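# Squeeze a hand grip trainer shut, hold, then release

## Task

Using a single hand, press the grip trainer's two bars toward each other until they stop, keep them pressed for several seconds without easing off, then open the hand so the bars spring apart. At the end the trainer must be standing upright on the table on its own; if it is only in place because the robot holds it, the goal is not met.

## Robot and tools

Robot: one arm carrying a five-finger right hand. There is only one arm, so every motion argument is a single row, never one list per arm. Only one camera exists, cam_wrist (616x616 fisheye on the wrist).

Frames. The scene frame has its origin on the table surface under the arm base, +z up, +x forward, +y to the left when looking along +x. Results report the hand point in this frame: end_effector_position in metres, end_effector_quat_wxyz, and velocities in m/s and rad/s. The hand point sits 0.05 m in front of the palm, where the index pad would meet the thumb tip in a pinch. Its own axes: +z runs out along straight fingers, +y points out of the palm, +x runs across the palm away from the thumb. Straight fingers extend 0.06 to 0.07 m past the point along +z. A fixed wrist bracket on the little-finger side protrudes 0.03 m beyond the point in +y and 0.11 m across the palm; it can collide with things.

The row (14 numbers, each in -1 to 1), in this order: dx, dy, dz, rx, ry, rz, little, ring, middle, index, thumb_bend, thumb_turn, force_limit, speed.
- dx..dz and rx..rz are an offset, not a pose: expressed in the hand point's own axes, relative to its measured pose when the action (or move) starts; for the first action of a call, that is the pose in the latest result. Scale: 1.0 = 0.6 m for translation, 1.0 = 180 degrees for rotation; rx, ry, rz form one rotation vector. Within one action every row is measured from that same start, not from the row before.
- Finger targets (little, ring, middle, index): +1 straight, -1 fully curled. thumb_bend: +1 straight, -1 fully bent. thumb_turn: +1 beside the palm, -1 in front of the palm opposite the fingers. A pinch is roughly index -0.22, thumb_bend -0.75, thumb_turn -0.57. Always go by this order in rows and in hand_measured, hand_stopped_by, hand_load_n.
- force_limit: fingertip load where a closing motor stops, linear from about 0 N at -1 to 10 N at +1 (15 N for both thumb motors). It never limits opening.
- speed: from near zero at -1 to full at +1; full speed crosses a finger's whole range in 0.6 s.

Tools.
- execute_actions(actions): a list of actions; each action is a table of up to 15 rows, one row per 1/30 s step; a short table repeats its last row for the rest of 15 steps. An empty list just returns state and images.
- move(target, speed, stop_force, blocking): drives the hand point straight toward the offset given by one row. speed is m/s, 0.002 to 0.5 (default 0.25); turning is capped at twice that in rad/s. The path lasts 0.5 to 10 s and does not avoid obstacles; the arm can lag, stray, or exceed speed, especially near full stretch. stop_force (9 to 40 N, not allowed in the first 0.2 s) ends the path once the wrist sensor feels that much added push against the motion for two steps; the hand then backs to its pose two steps earlier. Use it only with slow, non-rotating moves; omit it when moving away from something you press on. blocking=false returns after 0.5 s while motion continues; it cannot combine with stop_force, and other motion commands are refused until a result shows the end (use wait or stop). The result adds a move: line with the ending (done, off_target, moving, held, fault, contact) and limits (paced = pose clipped; held = a check blocked steps).
- wait(seconds): 0 to 10, holds the last command.
- stop(): brakes a running move.
- zoom_image(camera, region): camera is cam_wrist, region [x0, y0, x1, y1] in pixels, at most 504x504.
- show_instructions(): shows the reference image(s) for the scene.
- finished_scene(scene): ends scene 1 or 2 permanently, after the robot holds the last command.

Motion details. Each step the commanded pose is clipped to within 100 mm and 16 degrees of the measured one, and the arm follows about 0.17 s late; big moves may finish short, so send the remainder next. A "pose unreachable" line means the clearance check altered or blocked the command. The elbow never fully straightens.

Hand behaviour. A motor moves only when its target changes by at least 0.01; it then runs until it reaches the target or, when closing, hits force_limit, and locks (holding at least 15 N either way). hand_stopped_by shows moving, target, force, stalled, or fault (dead for the scene). hand_load_n is positive when something pushes a finger open; near-zero loads mean the grip is gone. To press harder, raise force_limit and send a target more closed than hand_measured; to loosen, send one more open. Close slowly (speed -0.9 or lower) for gentle contact. For a whole-hand wrap (objects 0.035 to 0.08 m), turn the thumb fully in front before reaching; the object ends up across the palm toward the wrist. For this task, close firmly enough to bring the bars fully together, resend or hold for a few seconds, then open and withdraw leaving the trainer upright and free.

Wrist force and torque lines are in the hand point's axes, noisy (offset up to about 4 N, noise up to 2.4 N), saturating near 50 N; "no reading" is normal at the start.

Avoid: knocking anything off the table, tipping the trainer over, drops, slams and hard pushes. The arm is stiff, so targets past a firm contact can trigger a fault. A joint torque at its limit (132 N m for shoulder and elbow joints, 24.6 N m for the three wrist joints) or 150 N of external force stops the arm for 10 s. Motors heat while holding loads: MOTOR HOT appears at 70 °C and an OVER-TEMPERATURE FAULT at 85 °C brakes the arm until it cools.

Each tool is called as name(argument=value, ...) on one line, values as JSON.

Reference images:

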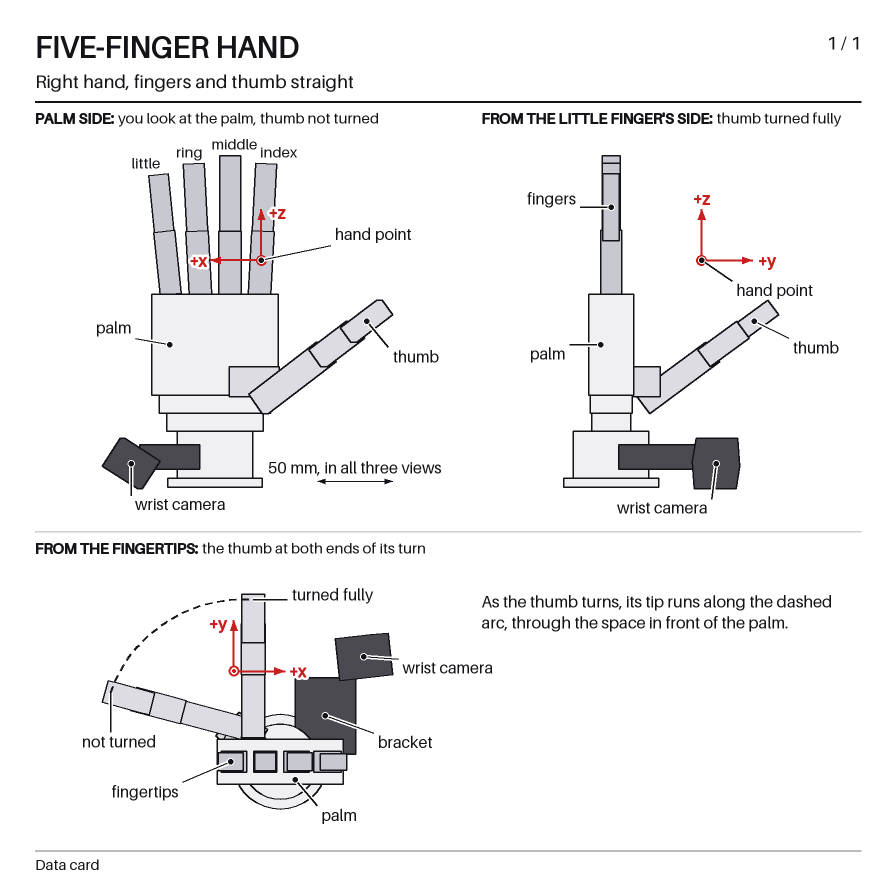

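## Session

execute_actions(actions=[])

Scene clock: 0.00 s.
end_effector_position=(+0.5735, +0.2700, +0.3562) hand_measured=(+1.000, +1.000, +1.000, +1.000, +1.000, +1.000) hand_load_n=(+0.0, +0.0, +0.0, +0.0, +0.0, +0.0) hand_stopped_by=(target, target, target, target, target, target) hand_force_limit=0.00 hand_speed=-0.80 end_effector_quat_wxyz=(-0.079, +0.810, +0.573, +0.099) end_effector_velocity=(+0.000, +0.000, +0.000) end_effector_angular_velocity=(+0.001, -0.002, +0.000)
Joint positions: [-0.667 -1.064  1.247  2.112  0.703 -0.583]
Joint velocities: [ 0.     0.     0.    -0.    -0.002 -0.   ]
Motor temperatures (°C, as the motors report them): [29 29 29 36 36 39]
Wrist force (N, on the end effector, along its own x y z axes, offset not removed): no reading
Wrist torque (N m, same axes, about the end effector's origin, offset not removed): no reading
Hand target: +0.574, +0.270, +0.356; -0.079, +0.810, +0.573, +0.099

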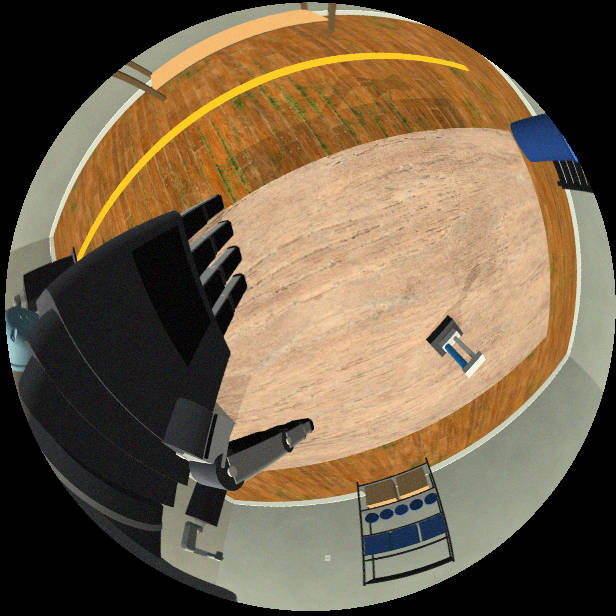

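zoom_image(camera="cam_wrist", region=[410, 300, 500, 390])

Region (410, 300, 500, 390) of cam_wrist's 616x616 image, scaled by 5.600, with more detail than that image has.

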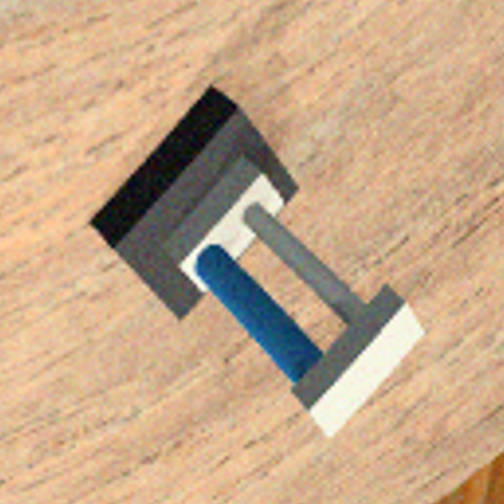

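move(target=[-0.461,0.303,0.231,-0.3035,-0.4814,-0.3846,1,1,1,1,1,-1,0,0.5], speed=0.4)

Scene clock: 123.43 s.
end_effector_position=(+0.6644, -0.0092, +0.1500) hand_measured=(+1.000, +1.000, +1.000, +1.000, +1.000, -1.000) hand_load_n=(+0.0, +0.0, +0.0, +0.0, +0.0, +0.0) hand_stopped_by=(target, target, target, target, target, target) hand_force_limit=0.00 hand_speed=0.50 end_effector_quat_wxyz=(+0.680, +0.191, +0.681, -0.192) end_effector_velocity=(+0.002, -0.000, -0.000) end_effector_angular_velocity=(-0.008, -0.006, +0.012)
Joint positions: [-0.279 -0.916  2.015 -0.712  1.739 -0.758]
Joint velocities: [-0.002  0.008  0.002 -0.025 -0.003 -0.006]
Motor temperatures (°C, as the motors report them): [29 29 29 36 36 39]
Wrist force (N, on the end effector, along its own x y z axes, offset not removed): [4.2 2.0 -1.3]
Wrist torque (N m, same axes, about the end effector's origin, offset not removed): [0.33 -0.61 0.14]
Hand target: +0.664, -0.009, +0.150; +0.680, +0.191, +0.681, -0.192
Off the commanded pose: 0.001 m, 0 deg.
move: done
camera_calibration (this result's frames):
cam_wrist: T_world_to_cam=[[0.509625, 0.847993, 0.145569, -0.351877], [-0.532693, 0.178112, 0.827354, 0.23688], [0.675662, -0.499184, 0.54249, -0.402466], [0, 0, 0, 1]] pos_world=[0.577441, 0.055293, 0.0735725]

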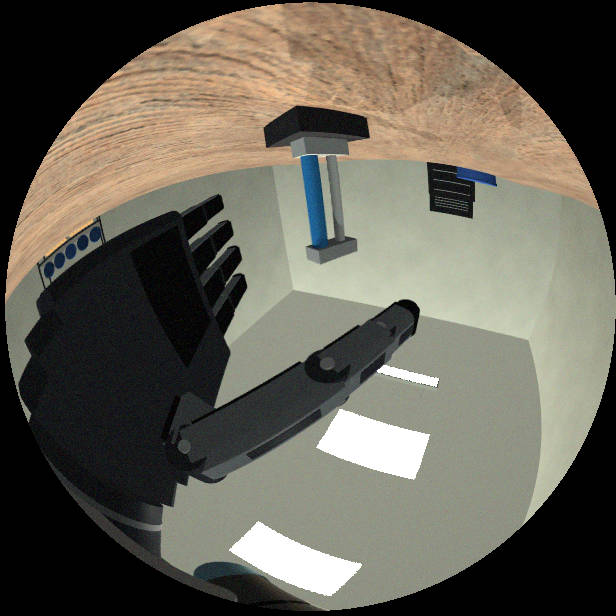

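zoom_image(camera="cam_wrist", region=[240, 95, 408, 275])

Region (240, 95, 408, 275) of cam_wrist's 616x616 image, scaled by 2.800, with more detail than that image has; it fills the left 470 columns of this view, and the rest is white.

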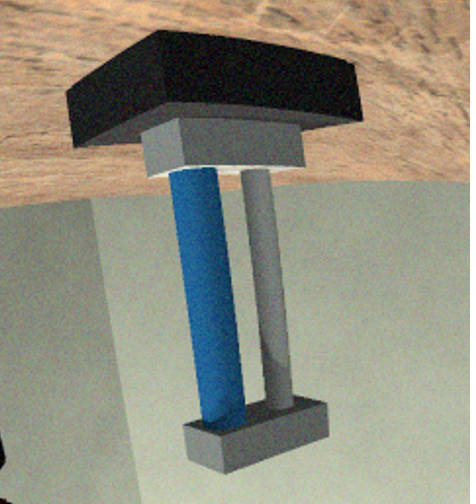

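move(target=[0.0333,0.055,0.24,0,0,0,1,1,1,1,1,-1,0,0.5], speed=0.25)

Scene clock: 173.33 s.
end_effector_position=(+0.8040, -0.0563, +0.1298) hand_measured=(+1.000, +1.000, +1.000, +1.000, +1.000, -1.000) hand_load_n=(+0.0, +0.0, +0.0, +0.0, +0.0, +0.0) hand_stopped_by=(target, target, target, target, target, target) hand_force_limit=0.00 hand_speed=0.50 end_effector_quat_wxyz=(+0.680, +0.191, +0.681, -0.192) end_effector_velocity=(+0.002, -0.001, -0.000) end_effector_angular_velocity=(+0.000, -0.001, -0.001)
Joint positions: [-0.256 -0.635  1.55  -0.527  1.76  -0.749]
Joint velocities: [ 0.001  0.004 -0.009  0.005  0.001  0.001]
Motor temperatures (°C, as the motors report them): [29 29 29 36 36 39]
Wrist force (N, on the end effector, along its own x y z axes, offset not removed): [3.9 2.6 -0.8]
Wrist torque (N m, same axes, about the end effector's origin, offset not removed): [0.49 -0.60 0.16]
Hand target: +0.804, -0.056, +0.130; +0.680, +0.191, +0.681, -0.192
Off the commanded pose: 0.000 m, 0 deg.
move: done
camera_calibration (this result's frames):
cam_wrist: T_world_to_cam=[[0.509564, 0.848029, 0.145571, -0.38009], [-0.532697, 0.178065, 0.827361, 0.336364], [0.675705, -0.499139, 0.542478, -0.509401], [0, 0, 0, 1]] pos_world=[0.717065, 0.00817048, 0.0533745]

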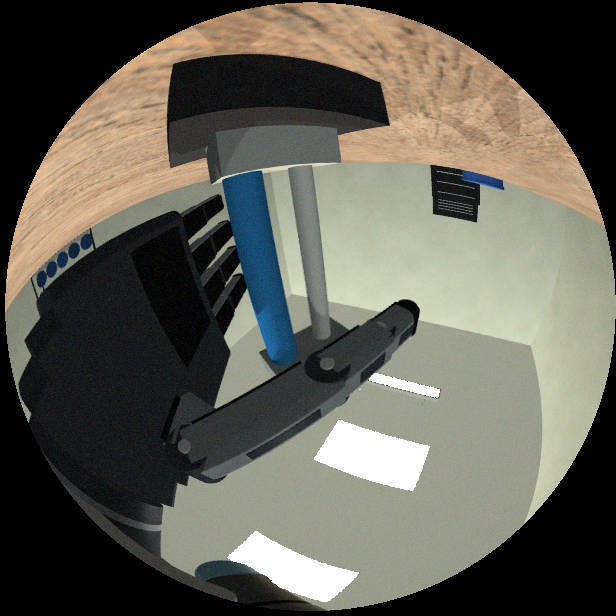

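zoom_image(camera="cam_wrist", region=[150, 40, 402, 292])

zoom_image(camera="cam_wrist", region=[170, 250, 370, 450])

Region (150, 40, 402, 292) of cam_wrist's 616x616 image, scaled by 2.000, with more detail than that image has.

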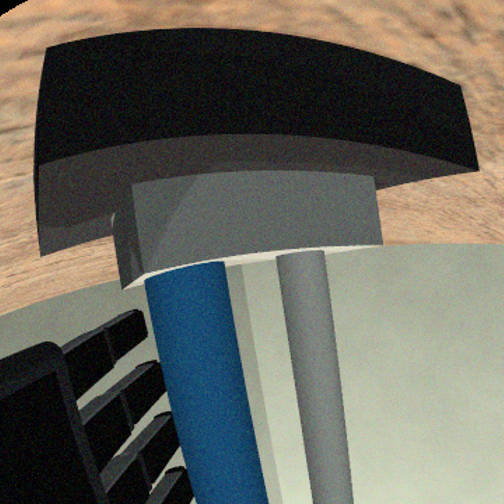

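Region (170, 250, 370, 450) of cam_wrist's 616x616 image, scaled by 2.520, with more detail than that image has.

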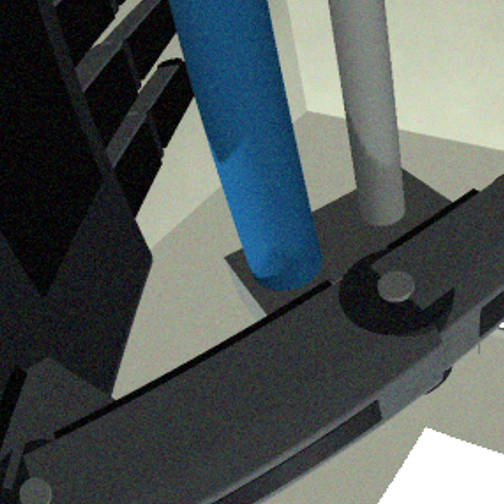

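move(target=[-0.002,0.029,0.06,0,0,0,0.3,0.3,0.3,0.3,1,-1,0,0], speed=0.08)

Scene clock: 214.27 s.
end_effector_position=(+0.8434, -0.0603, +0.1309) hand_measured=(+0.300, +0.300, +0.300, +0.300, +1.000, -1.000) hand_load_n=(+0.0, +0.0, +0.0, +0.0, +0.0, +0.0) hand_stopped_by=(target, target, target, target, target, target) hand_force_limit=0.00 hand_speed=0.00 end_effector_quat_wxyz=(+0.680, +0.191, +0.681, -0.192) end_effector_velocity=(+0.003, +0.001, +0.001) end_effector_angular_velocity=(+0.000, -0.000, +0.000)
Joint positions: [-0.25  -0.571  1.403 -0.444  1.766 -0.747]
Joint velocities: [ 0.001  0.003 -0.01   0.007  0.001  0.001]
Motor temperatures (°C, as the motors report them): [29 29 29 36 36 39]
Wrist force (N, on the end effector, along its own x y z axes, offset not removed): [4.2 -3.0 -0.6]
Wrist torque (N m, same axes, about the end effector's origin, offset not removed): [0.19 -0.65 -0.21]
Hand target: +0.844, -0.060, +0.131; +0.680, +0.191, +0.681, -0.192
Off the commanded pose: 0.000 m, 0 deg.
move: done
camera_calibration (this result's frames):
cam_wrist: T_world_to_cam=[[0.509652, 0.847984, 0.145526, -0.397004], [-0.532625, 0.178123, 0.827396, 0.357129], [0.675697, -0.499194, 0.542438, -0.538644], [0, 0, 0, 1]] pos_world=[0.75651, 0.00415257, 0.0544685]

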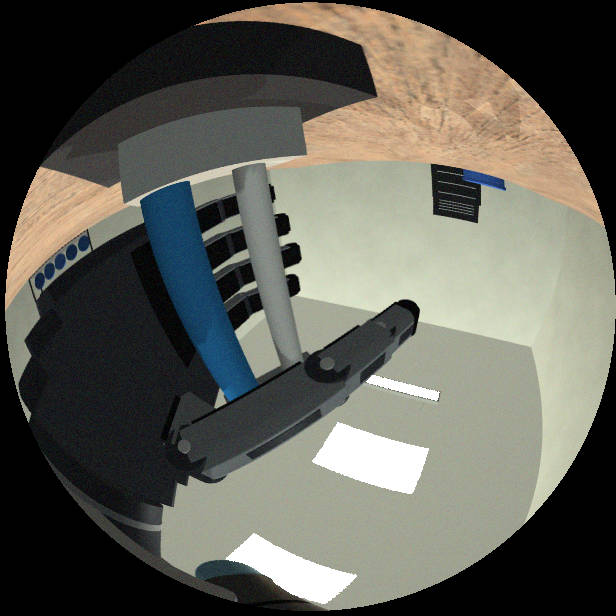

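execute_actions(actions=[[[0,0,0,0,0,0,-1,-1,-1,-1,1,-1,1,-0.4]],[[0,0,0,0,0,0,-1,-1,-1,-1,1,-1,1,-0.4]],[[0,0,0,0,0,0,-1,-1,-1,-1,1,-1,1,-0.4]]])

Scene clock: 221.43 s.
end_effector_position=(+0.8434, -0.0603, +0.1309) hand_measured=(-0.860, -0.888, -0.920, -0.946, +1.000, -1.000) hand_load_n=(+0.0, +2.5, +8.0, +12.5, +0.0, +0.0) hand_stopped_by=(force, force, force, force, target, target) hand_force_limit=1.00 hand_speed=-0.40 end_effector_quat_wxyz=(+0.680, +0.191, +0.681, -0.192) end_effector_velocity=(-0.000, -0.000, -0.000) end_effector_angular_velocity=(+0.000, +0.001, -0.000)
Joint positions: [-0.25  -0.571  1.403 -0.444  1.766 -0.747]
Joint velocities: [-0.     0.     0.     0.001 -0.001 -0.   ]
Motor temperatures (°C, as the motors report them): [29 29 29 36 36 39]
Wrist force (N, on the end effector, along its own x y z axes, offset not removed): [-13.8 2.6 9.6]
Wrist torque (N m, same axes, about the end effector's origin, offset not removed): [0.24 -0.03 -0.92]
Hand target: +0.843, -0.060, +0.131; +0.680, +0.191, +0.682, -0.192
Off the commanded pose: 0.000 m, 0 deg.
camera_calibration (this result's frames):
cam_wrist: T_world_to_cam=[[0.509663, 0.847965, 0.1456, -0.397014], [-0.53274, 0.178145, 0.827316, 0.357219], [0.675597, -0.49922, 0.542539, -0.538612], [0, 0, 0, 1]] pos_world=[0.756533, 0.00413113, 0.0544907]

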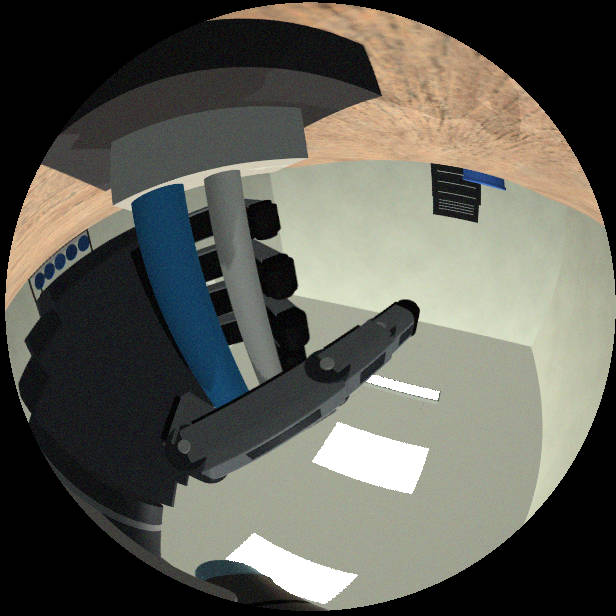

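execute_actions(actions=[[[0,0,0,0,0,0,-0.985,-0.985,-0.985,-1,1,-1,1,-0.85]],[[0,0,0,0,0,0,-1,-1,-1,-1,1,-1,1,-0.85]]])

zoom_image(camera="cam_wrist", region=[90, 100, 390, 430])

Scene clock: 229.47 s.
end_effector_position=(+0.8434, -0.0604, +0.1308) hand_measured=(-0.922, -0.936, -0.954, -0.948, +1.000, -1.000) hand_load_n=(+7.0, +9.5, +10.5, +0.0, +0.0, +0.0) hand_stopped_by=(force, force, force, force, target, target) hand_force_limit=1.00 hand_speed=-0.85 end_effector_quat_wxyz=(+0.680, +0.191, +0.682, -0.192) end_effector_velocity=(-0.000, -0.001, -0.001) end_effector_angular_velocity=(-0.001, +0.001, -0.002)
Joint positions: [-0.249 -0.57   1.403 -0.444  1.766 -0.747]
Joint velocities: [-0.     0.001 -0.     0.001  0.001 -0.001]
Motor temperatures (°C, as the motors report them): [29 29 29 36 36 39]
Wrist force (N, on the end effector, along its own x y z axes, offset not removed): [-9.2 2.9 13.5]
Wrist torque (N m, same axes, about the end effector's origin, offset not removed): [-0.15 -0.68 -0.48]
Hand target: +0.843, -0.060, +0.131; +0.680, +0.191, +0.682, -0.192
Off the commanded pose: 0.000 m, 0 deg.
camera_calibration (this result's frames):
cam_wrist: T_world_to_cam=[[0.509715, 0.847944, 0.14554, -0.397006], [-0.532553, 0.178107, 0.827445, 0.357147], [0.675705, -0.499269, 0.542358, -0.538603], [0, 0, 0, 1]] pos_world=[0.756497, 0.00412054, 0.0543767]

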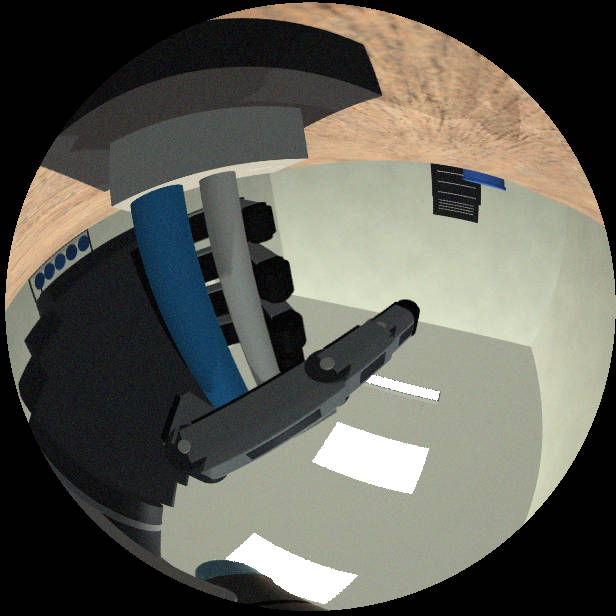

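Region (90, 100, 390, 430) of cam_wrist's 616x616 image, scaled by 1.527, with more detail than that image has; it fills the left 458 columns of this view, and the rest is white.

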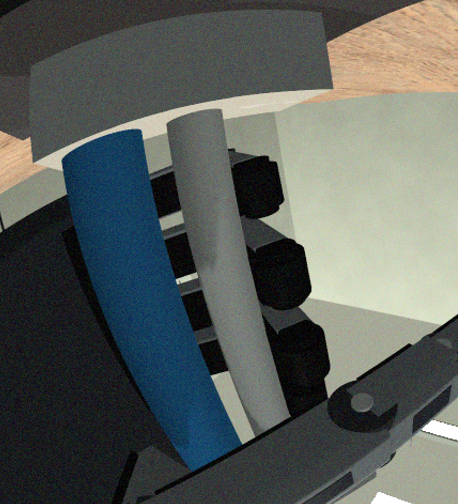

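execute_actions(actions=[[[0,0,0,0,0,0,-0.985,-0.985,-0.985,-0.985,1,-1,1,-0.85],[0,0,0,0,0,0,-0.985,-0.985,-0.985,-0.985,1,-1,1,-0.85],[0,0,0,0,0,0,-0.985,-0.985,-0.985,-0.985,1,-1,1,-0.85],[0,0,0,0,0,0,-0.985,-0.985,-0.985,-0.985,1,-1,1,-0.85],[0,0,0,0,0,0,-0.985,-0.985,-0.985,-0.985,1,-1,1,-0.85],[0,0,0,0,0,0,-1,-1,-1,-1,1,-1,1,-0.85],[0,0,0,0,0,0,-1,-1,-1,-1,1,-1,1,-0.85],[0,0,0,0,0,0,-1,-1,-1,-1,1,-1,1,-0.85],[0,0,0,0,0,0,-1,-1,-1,-1,1,-1,1,-0.85],[0,0,0,0,0,0,-1,-1,-1,-1,1,-1,1,-0.85],[0,0,0,0,0,0,-0.988,-0.988,-0.988,-0.988,1,-1,1,-0.85]],[[0,0,0,0,0,0,-1,-1,-1,-1,1,-1,1,-0.85]]])

zoom_image(camera="cam_wrist", region=[90, 100, 390, 430])

Scene clock: 244.97 s.
end_effector_position=(+0.8434, -0.0604, +0.1308) hand_measured=(-0.944, -0.954, -0.972, -0.990, +1.000, -1.000) hand_load_n=(+10.5, +10.5, +10.0, +10.5, +0.0, +0.0) hand_stopped_by=(force, force, force, force, target, target) hand_force_limit=1.00 hand_speed=-0.85 end_effector_quat_wxyz=(+0.680, +0.191, +0.682, -0.192) end_effector_velocity=(+0.000, +0.000, -0.000) end_effector_angular_velocity=(+0.000, +0.001, +0.001)
Joint positions: [-0.249 -0.57   1.403 -0.444  1.766 -0.747]
Joint velocities: [-0.     0.     0.     0.    -0.001 -0.   ]
Motor temperatures (°C, as the motors report them): [29 29 29 36 36 39]
Wrist force (N, on the end effector, along its own x y z axes, offset not removed): [-10.5 2.8 14.2]
Wrist torque (N m, same axes, about the end effector's origin, offset not removed): [-0.12 -0.86 -0.59]
Hand target: +0.843, -0.060, +0.131; +0.680, +0.191, +0.682, -0.192
Off the commanded pose: 0.000 m, 0 deg.
camera_calibration (this result's frames):
cam_wrist: T_world_to_cam=[[0.509714, 0.847944, 0.14554, -0.397005], [-0.532555, 0.178106, 0.827444, 0.357148], [0.675705, -0.499268, 0.54236, -0.538604], [0, 0, 0, 1]] pos_world=[0.756498, 0.00412033, 0.0543773]

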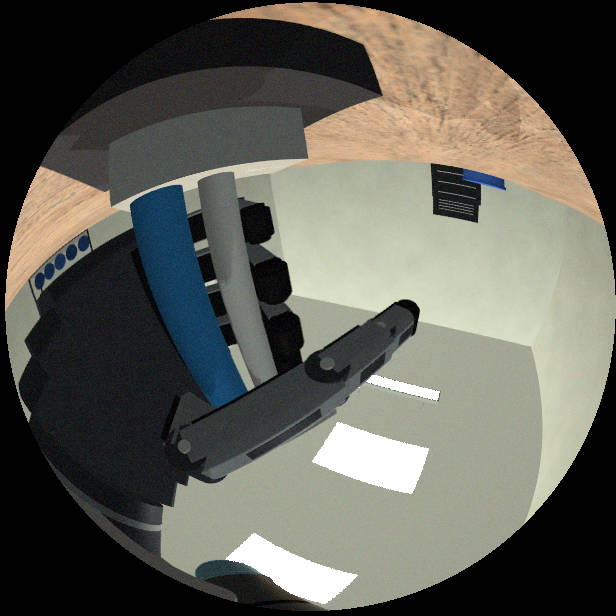

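Region (90, 100, 390, 430) of cam_wrist's 616x616 image, scaled by 1.527, with more detail than that image has; it fills the left 458 columns of this view, and the rest is white.

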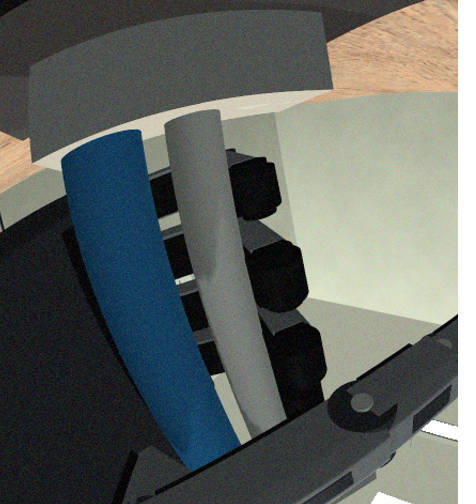

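wait(seconds=6)

Scene clock: 254.37 s.
end_effector_position=(+0.8434, -0.0604, +0.1308) hand_measured=(-0.944, -0.954, -0.972, -0.990, +1.000, -1.000) hand_load_n=(+10.5, +10.5, +10.0, +10.5, +0.0, +0.0) hand_stopped_by=(force, force, force, force, target, target) hand_force_limit=1.00 hand_speed=-0.85 end_effector_quat_wxyz=(+0.680, +0.191, +0.682, -0.192) end_effector_velocity=(-0.000, -0.000, -0.001) end_effector_angular_velocity=(-0.000, +0.000, +0.000)
Joint positions: [-0.249 -0.57   1.403 -0.444  1.766 -0.747]
Joint velocities: [ 0.     0.001  0.    -0.001 -0.    -0.   ]
Motor temperatures (°C, as the motors report them): [29 29 29 36 36 39]
Wrist force (N, on the end effector, along its own x y z axes, offset not removed): [-11.3 -0.2 14.0]
Wrist torque (N m, same axes, about the end effector's origin, offset not removed): [-0.58 -0.75 -0.76]
Hand target: +0.843, -0.060, +0.131; +0.680, +0.191, +0.682, -0.192
Off the commanded pose: 0.000 m, 0 deg.
wait: 6.00 s; at rest from the start
camera_calibration (this result's frames):
cam_wrist: T_world_to_cam=[[0.509714, 0.847944, 0.14554, -0.397006], [-0.532555, 0.178106, 0.827444, 0.357148], [0.675705, -0.499268, 0.54236, -0.538604], [0, 0, 0, 1]] pos_world=[0.756498, 0.00412033, 0.0543774]

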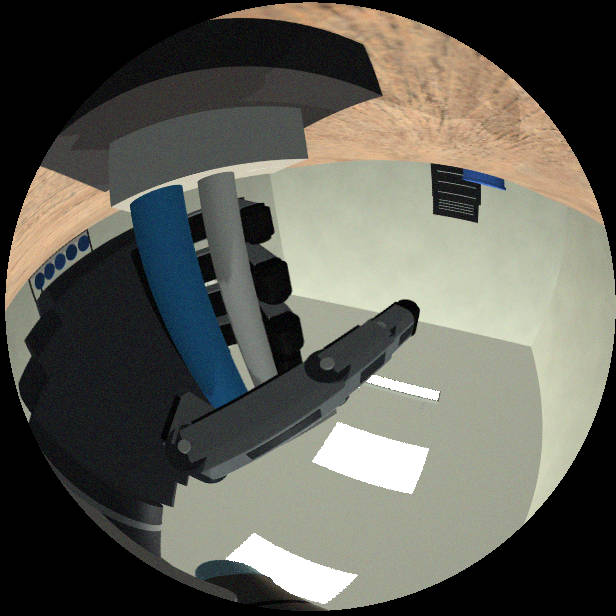

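Release and back off.

execute_actions(actions=[[[0,0,0,0,0,0,1,1,1,1,1,-1,1,-0.5],[0,0,0,0,0,0,1,1,1,1,1,-1,1,-0.5],[0,0,0,0,0,0,1,1,1,1,1,-1,1,-0.5],[0,0,0,0,0,0,1,1,1,1,1,-1,1,-0.5],[0,0,0,0,0,0,1,1,1,1,1,-1,1,-0.5],[0,0,0,0,0,0,1,1,1,1,1,-1,1,-0.5],[0,0,0,0,0,0,1,1,1,1,1,-1,1,-0.5],[0,0,0,0,0,0,1,1,1,1,1,-1,1,-0.5],[0,0,0,0,0,0,1,1,1,1,1,-1,1,-0.5],[0,0,0,0,0,0,1,1,1,1,1,-1,1,-0.5],[0,0,0,0,0,0,1,1,1,1,1,-1,1,0.6]],[[0,-0.002,-0.003,0,0,0,1,1,1,1,1,-1,1,1],[0,-0.004,-0.006,0,0,0,1,1,1,1,1,-1,1,1],[0,-0.006,-0.009,0,0,0,1,1,1,1,1,-1,1,1],[0,-0.008,-0.013,0,0,0,1,1,1,1,1,-1,1,1],[0,-0.011,-0.018,0,0,0,1,1,1,1,1,-1,1,1],[0,-0.014,-0.023,0,0,0,1,1,1,1,1,-1,1,1],[0,-0.017,-0.028,0,0,0,1,1,1,1,1,-1,1,1],[0,-0.02,-0.033,0,0,0,1,1,1,1,1,-1,1,1],[0,-0.023,-0.038,0,0,0,1,1,1,1,1,-1,1,1],[0,-0.026,-0.043,0,0,0,1,1,1,1,1,-1,1,1],[0,-0.029,-0.048,0,0,0,1,1,1,1,1,-1,1,1],[0,-0.031,-0.052,0,0,0,1,1,1,1,1,-1,1,1],[0,-0.033,-0.056,0,0,0,1,1,1,1,1,-1,1,1],[0,-0.034,-0.058,0,0,0,1,1,1,1,1,-1,1,1],[0,-0.035,-0.06,0,0,0,1,1,1,1,1,-1,1,1]]])

wait(seconds=0.5)

Scene clock: 269.17 s.
end_effector_position=(+0.8142, -0.0602, +0.1306) hand_measured=(+1.000, +1.000, +1.000, +1.000, +1.000, -1.000) hand_load_n=(+0.0, +0.0, +0.0, +0.0, +0.0, +0.0) hand_stopped_by=(moving, moving, moving, moving, target, target) hand_force_limit=1.00 hand_speed=1.00 end_effector_quat_wxyz=(+0.680, +0.192, +0.681, -0.192) end_effector_velocity=(-0.082, +0.003, -0.000) end_effector_angular_velocity=(+0.000, +0.002, -0.003)
Joint positions: [-0.258 -0.616  1.512 -0.507  1.758 -0.75 ]
Joint velocities: [-0.024 -0.126  0.297 -0.17  -0.021 -0.009]
Motor temperatures (°C, as the motors report them): [29 29 29 36 36 39]
Wrist force (N, on the end effector, along its own x y z axes, offset not removed): [3.8 0.7 -0.4]
Wrist torque (N m, same axes, about the end effector's origin, offset not removed): [0.12 -0.53 0.08]
Hand target: +0.802, -0.060, +0.131; +0.679, +0.192, +0.682, -0.192
Off the commanded pose: 0.012 m, 0 deg.
camera_calibration (this result's frames):
cam_wrist: T_world_to_cam=[[0.510607, 0.847378, 0.145709, -0.383007], [-0.532221, 0.178395, 0.827597, 0.34138], [0.675294, -0.500126, 0.542082, -0.518353], [0, 0, 0, 1]] pos_world=[0.727296, 0.00440959, 0.0542715]

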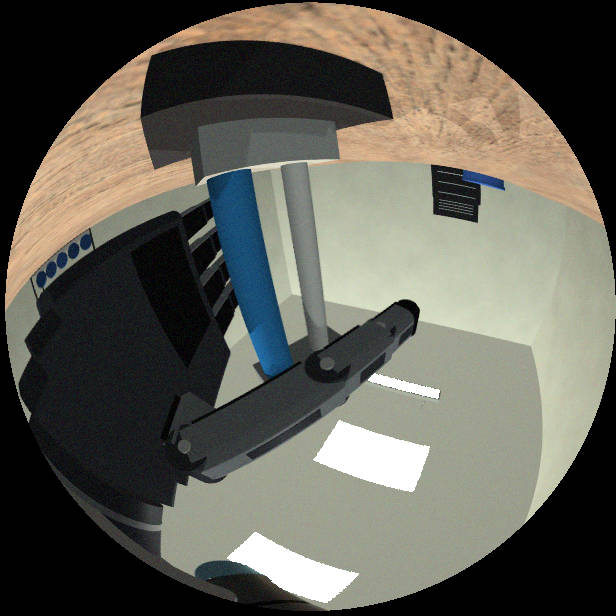

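Scene clock: 269.67 s.
end_effector_position=(+0.8026, -0.0596, +0.1305) hand_measured=(+1.000, +1.000, +1.000, +1.000, +1.000, -1.000) hand_load_n=(+0.0, +0.0, +0.0, +0.0, +0.0, +0.0) hand_stopped_by=(target, target, target, target, target, target) hand_force_limit=1.00 hand_speed=1.00 end_effector_quat_wxyz=(+0.679, +0.192, +0.682, -0.192) end_effector_velocity=(-0.002, +0.000, -0.000) end_effector_angular_velocity=(+0.000, +0.000, +0.001)
Joint positions: [-0.262 -0.634  1.554 -0.531  1.755 -0.751]
Joint velocities: [-0.    -0.002  0.006 -0.004 -0.001 -0.   ]
Motor temperatures (°C, as the motors report them): [29 29 29 36 36 39]
Wrist force (N, on the end effector, along its own x y z axes, offset not removed): [3.8 1.8 -0.8]
Wrist torque (N m, same axes, about the end effector's origin, offset not removed): [0.21 -0.59 0.11]
Hand target: +0.802, -0.060, +0.131; +0.679, +0.192, +0.682, -0.192
Off the commanded pose: 0.001 m, 0 deg.
wait: 0.50 s; at rest by 0.40 s
camera_calibration (this result's frames):
cam_wrist: T_world_to_cam=[[0.510655, 0.847368, 0.145597, -0.377554], [-0.532029, 0.178399, 0.827719, 0.335005], [0.675409, -0.50014, 0.541925, -0.510268], [0, 0, 0, 1]] pos_world=[0.715671, 0.00495714, 0.0542074]

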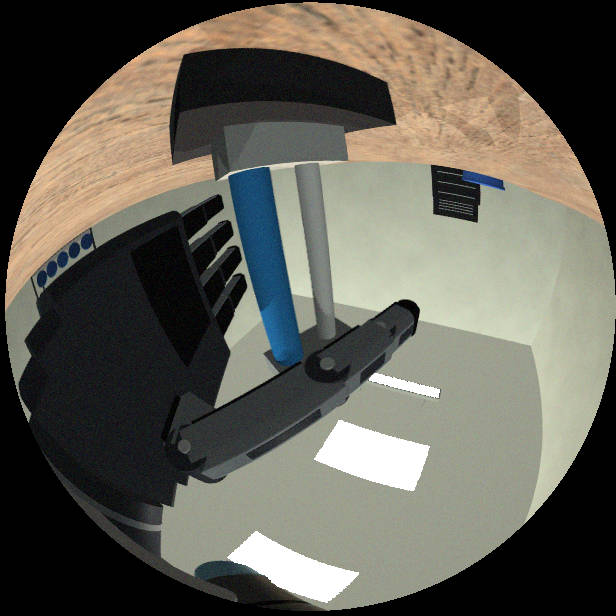

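finished_scene(scene=1)

The scene is finished: the task was done.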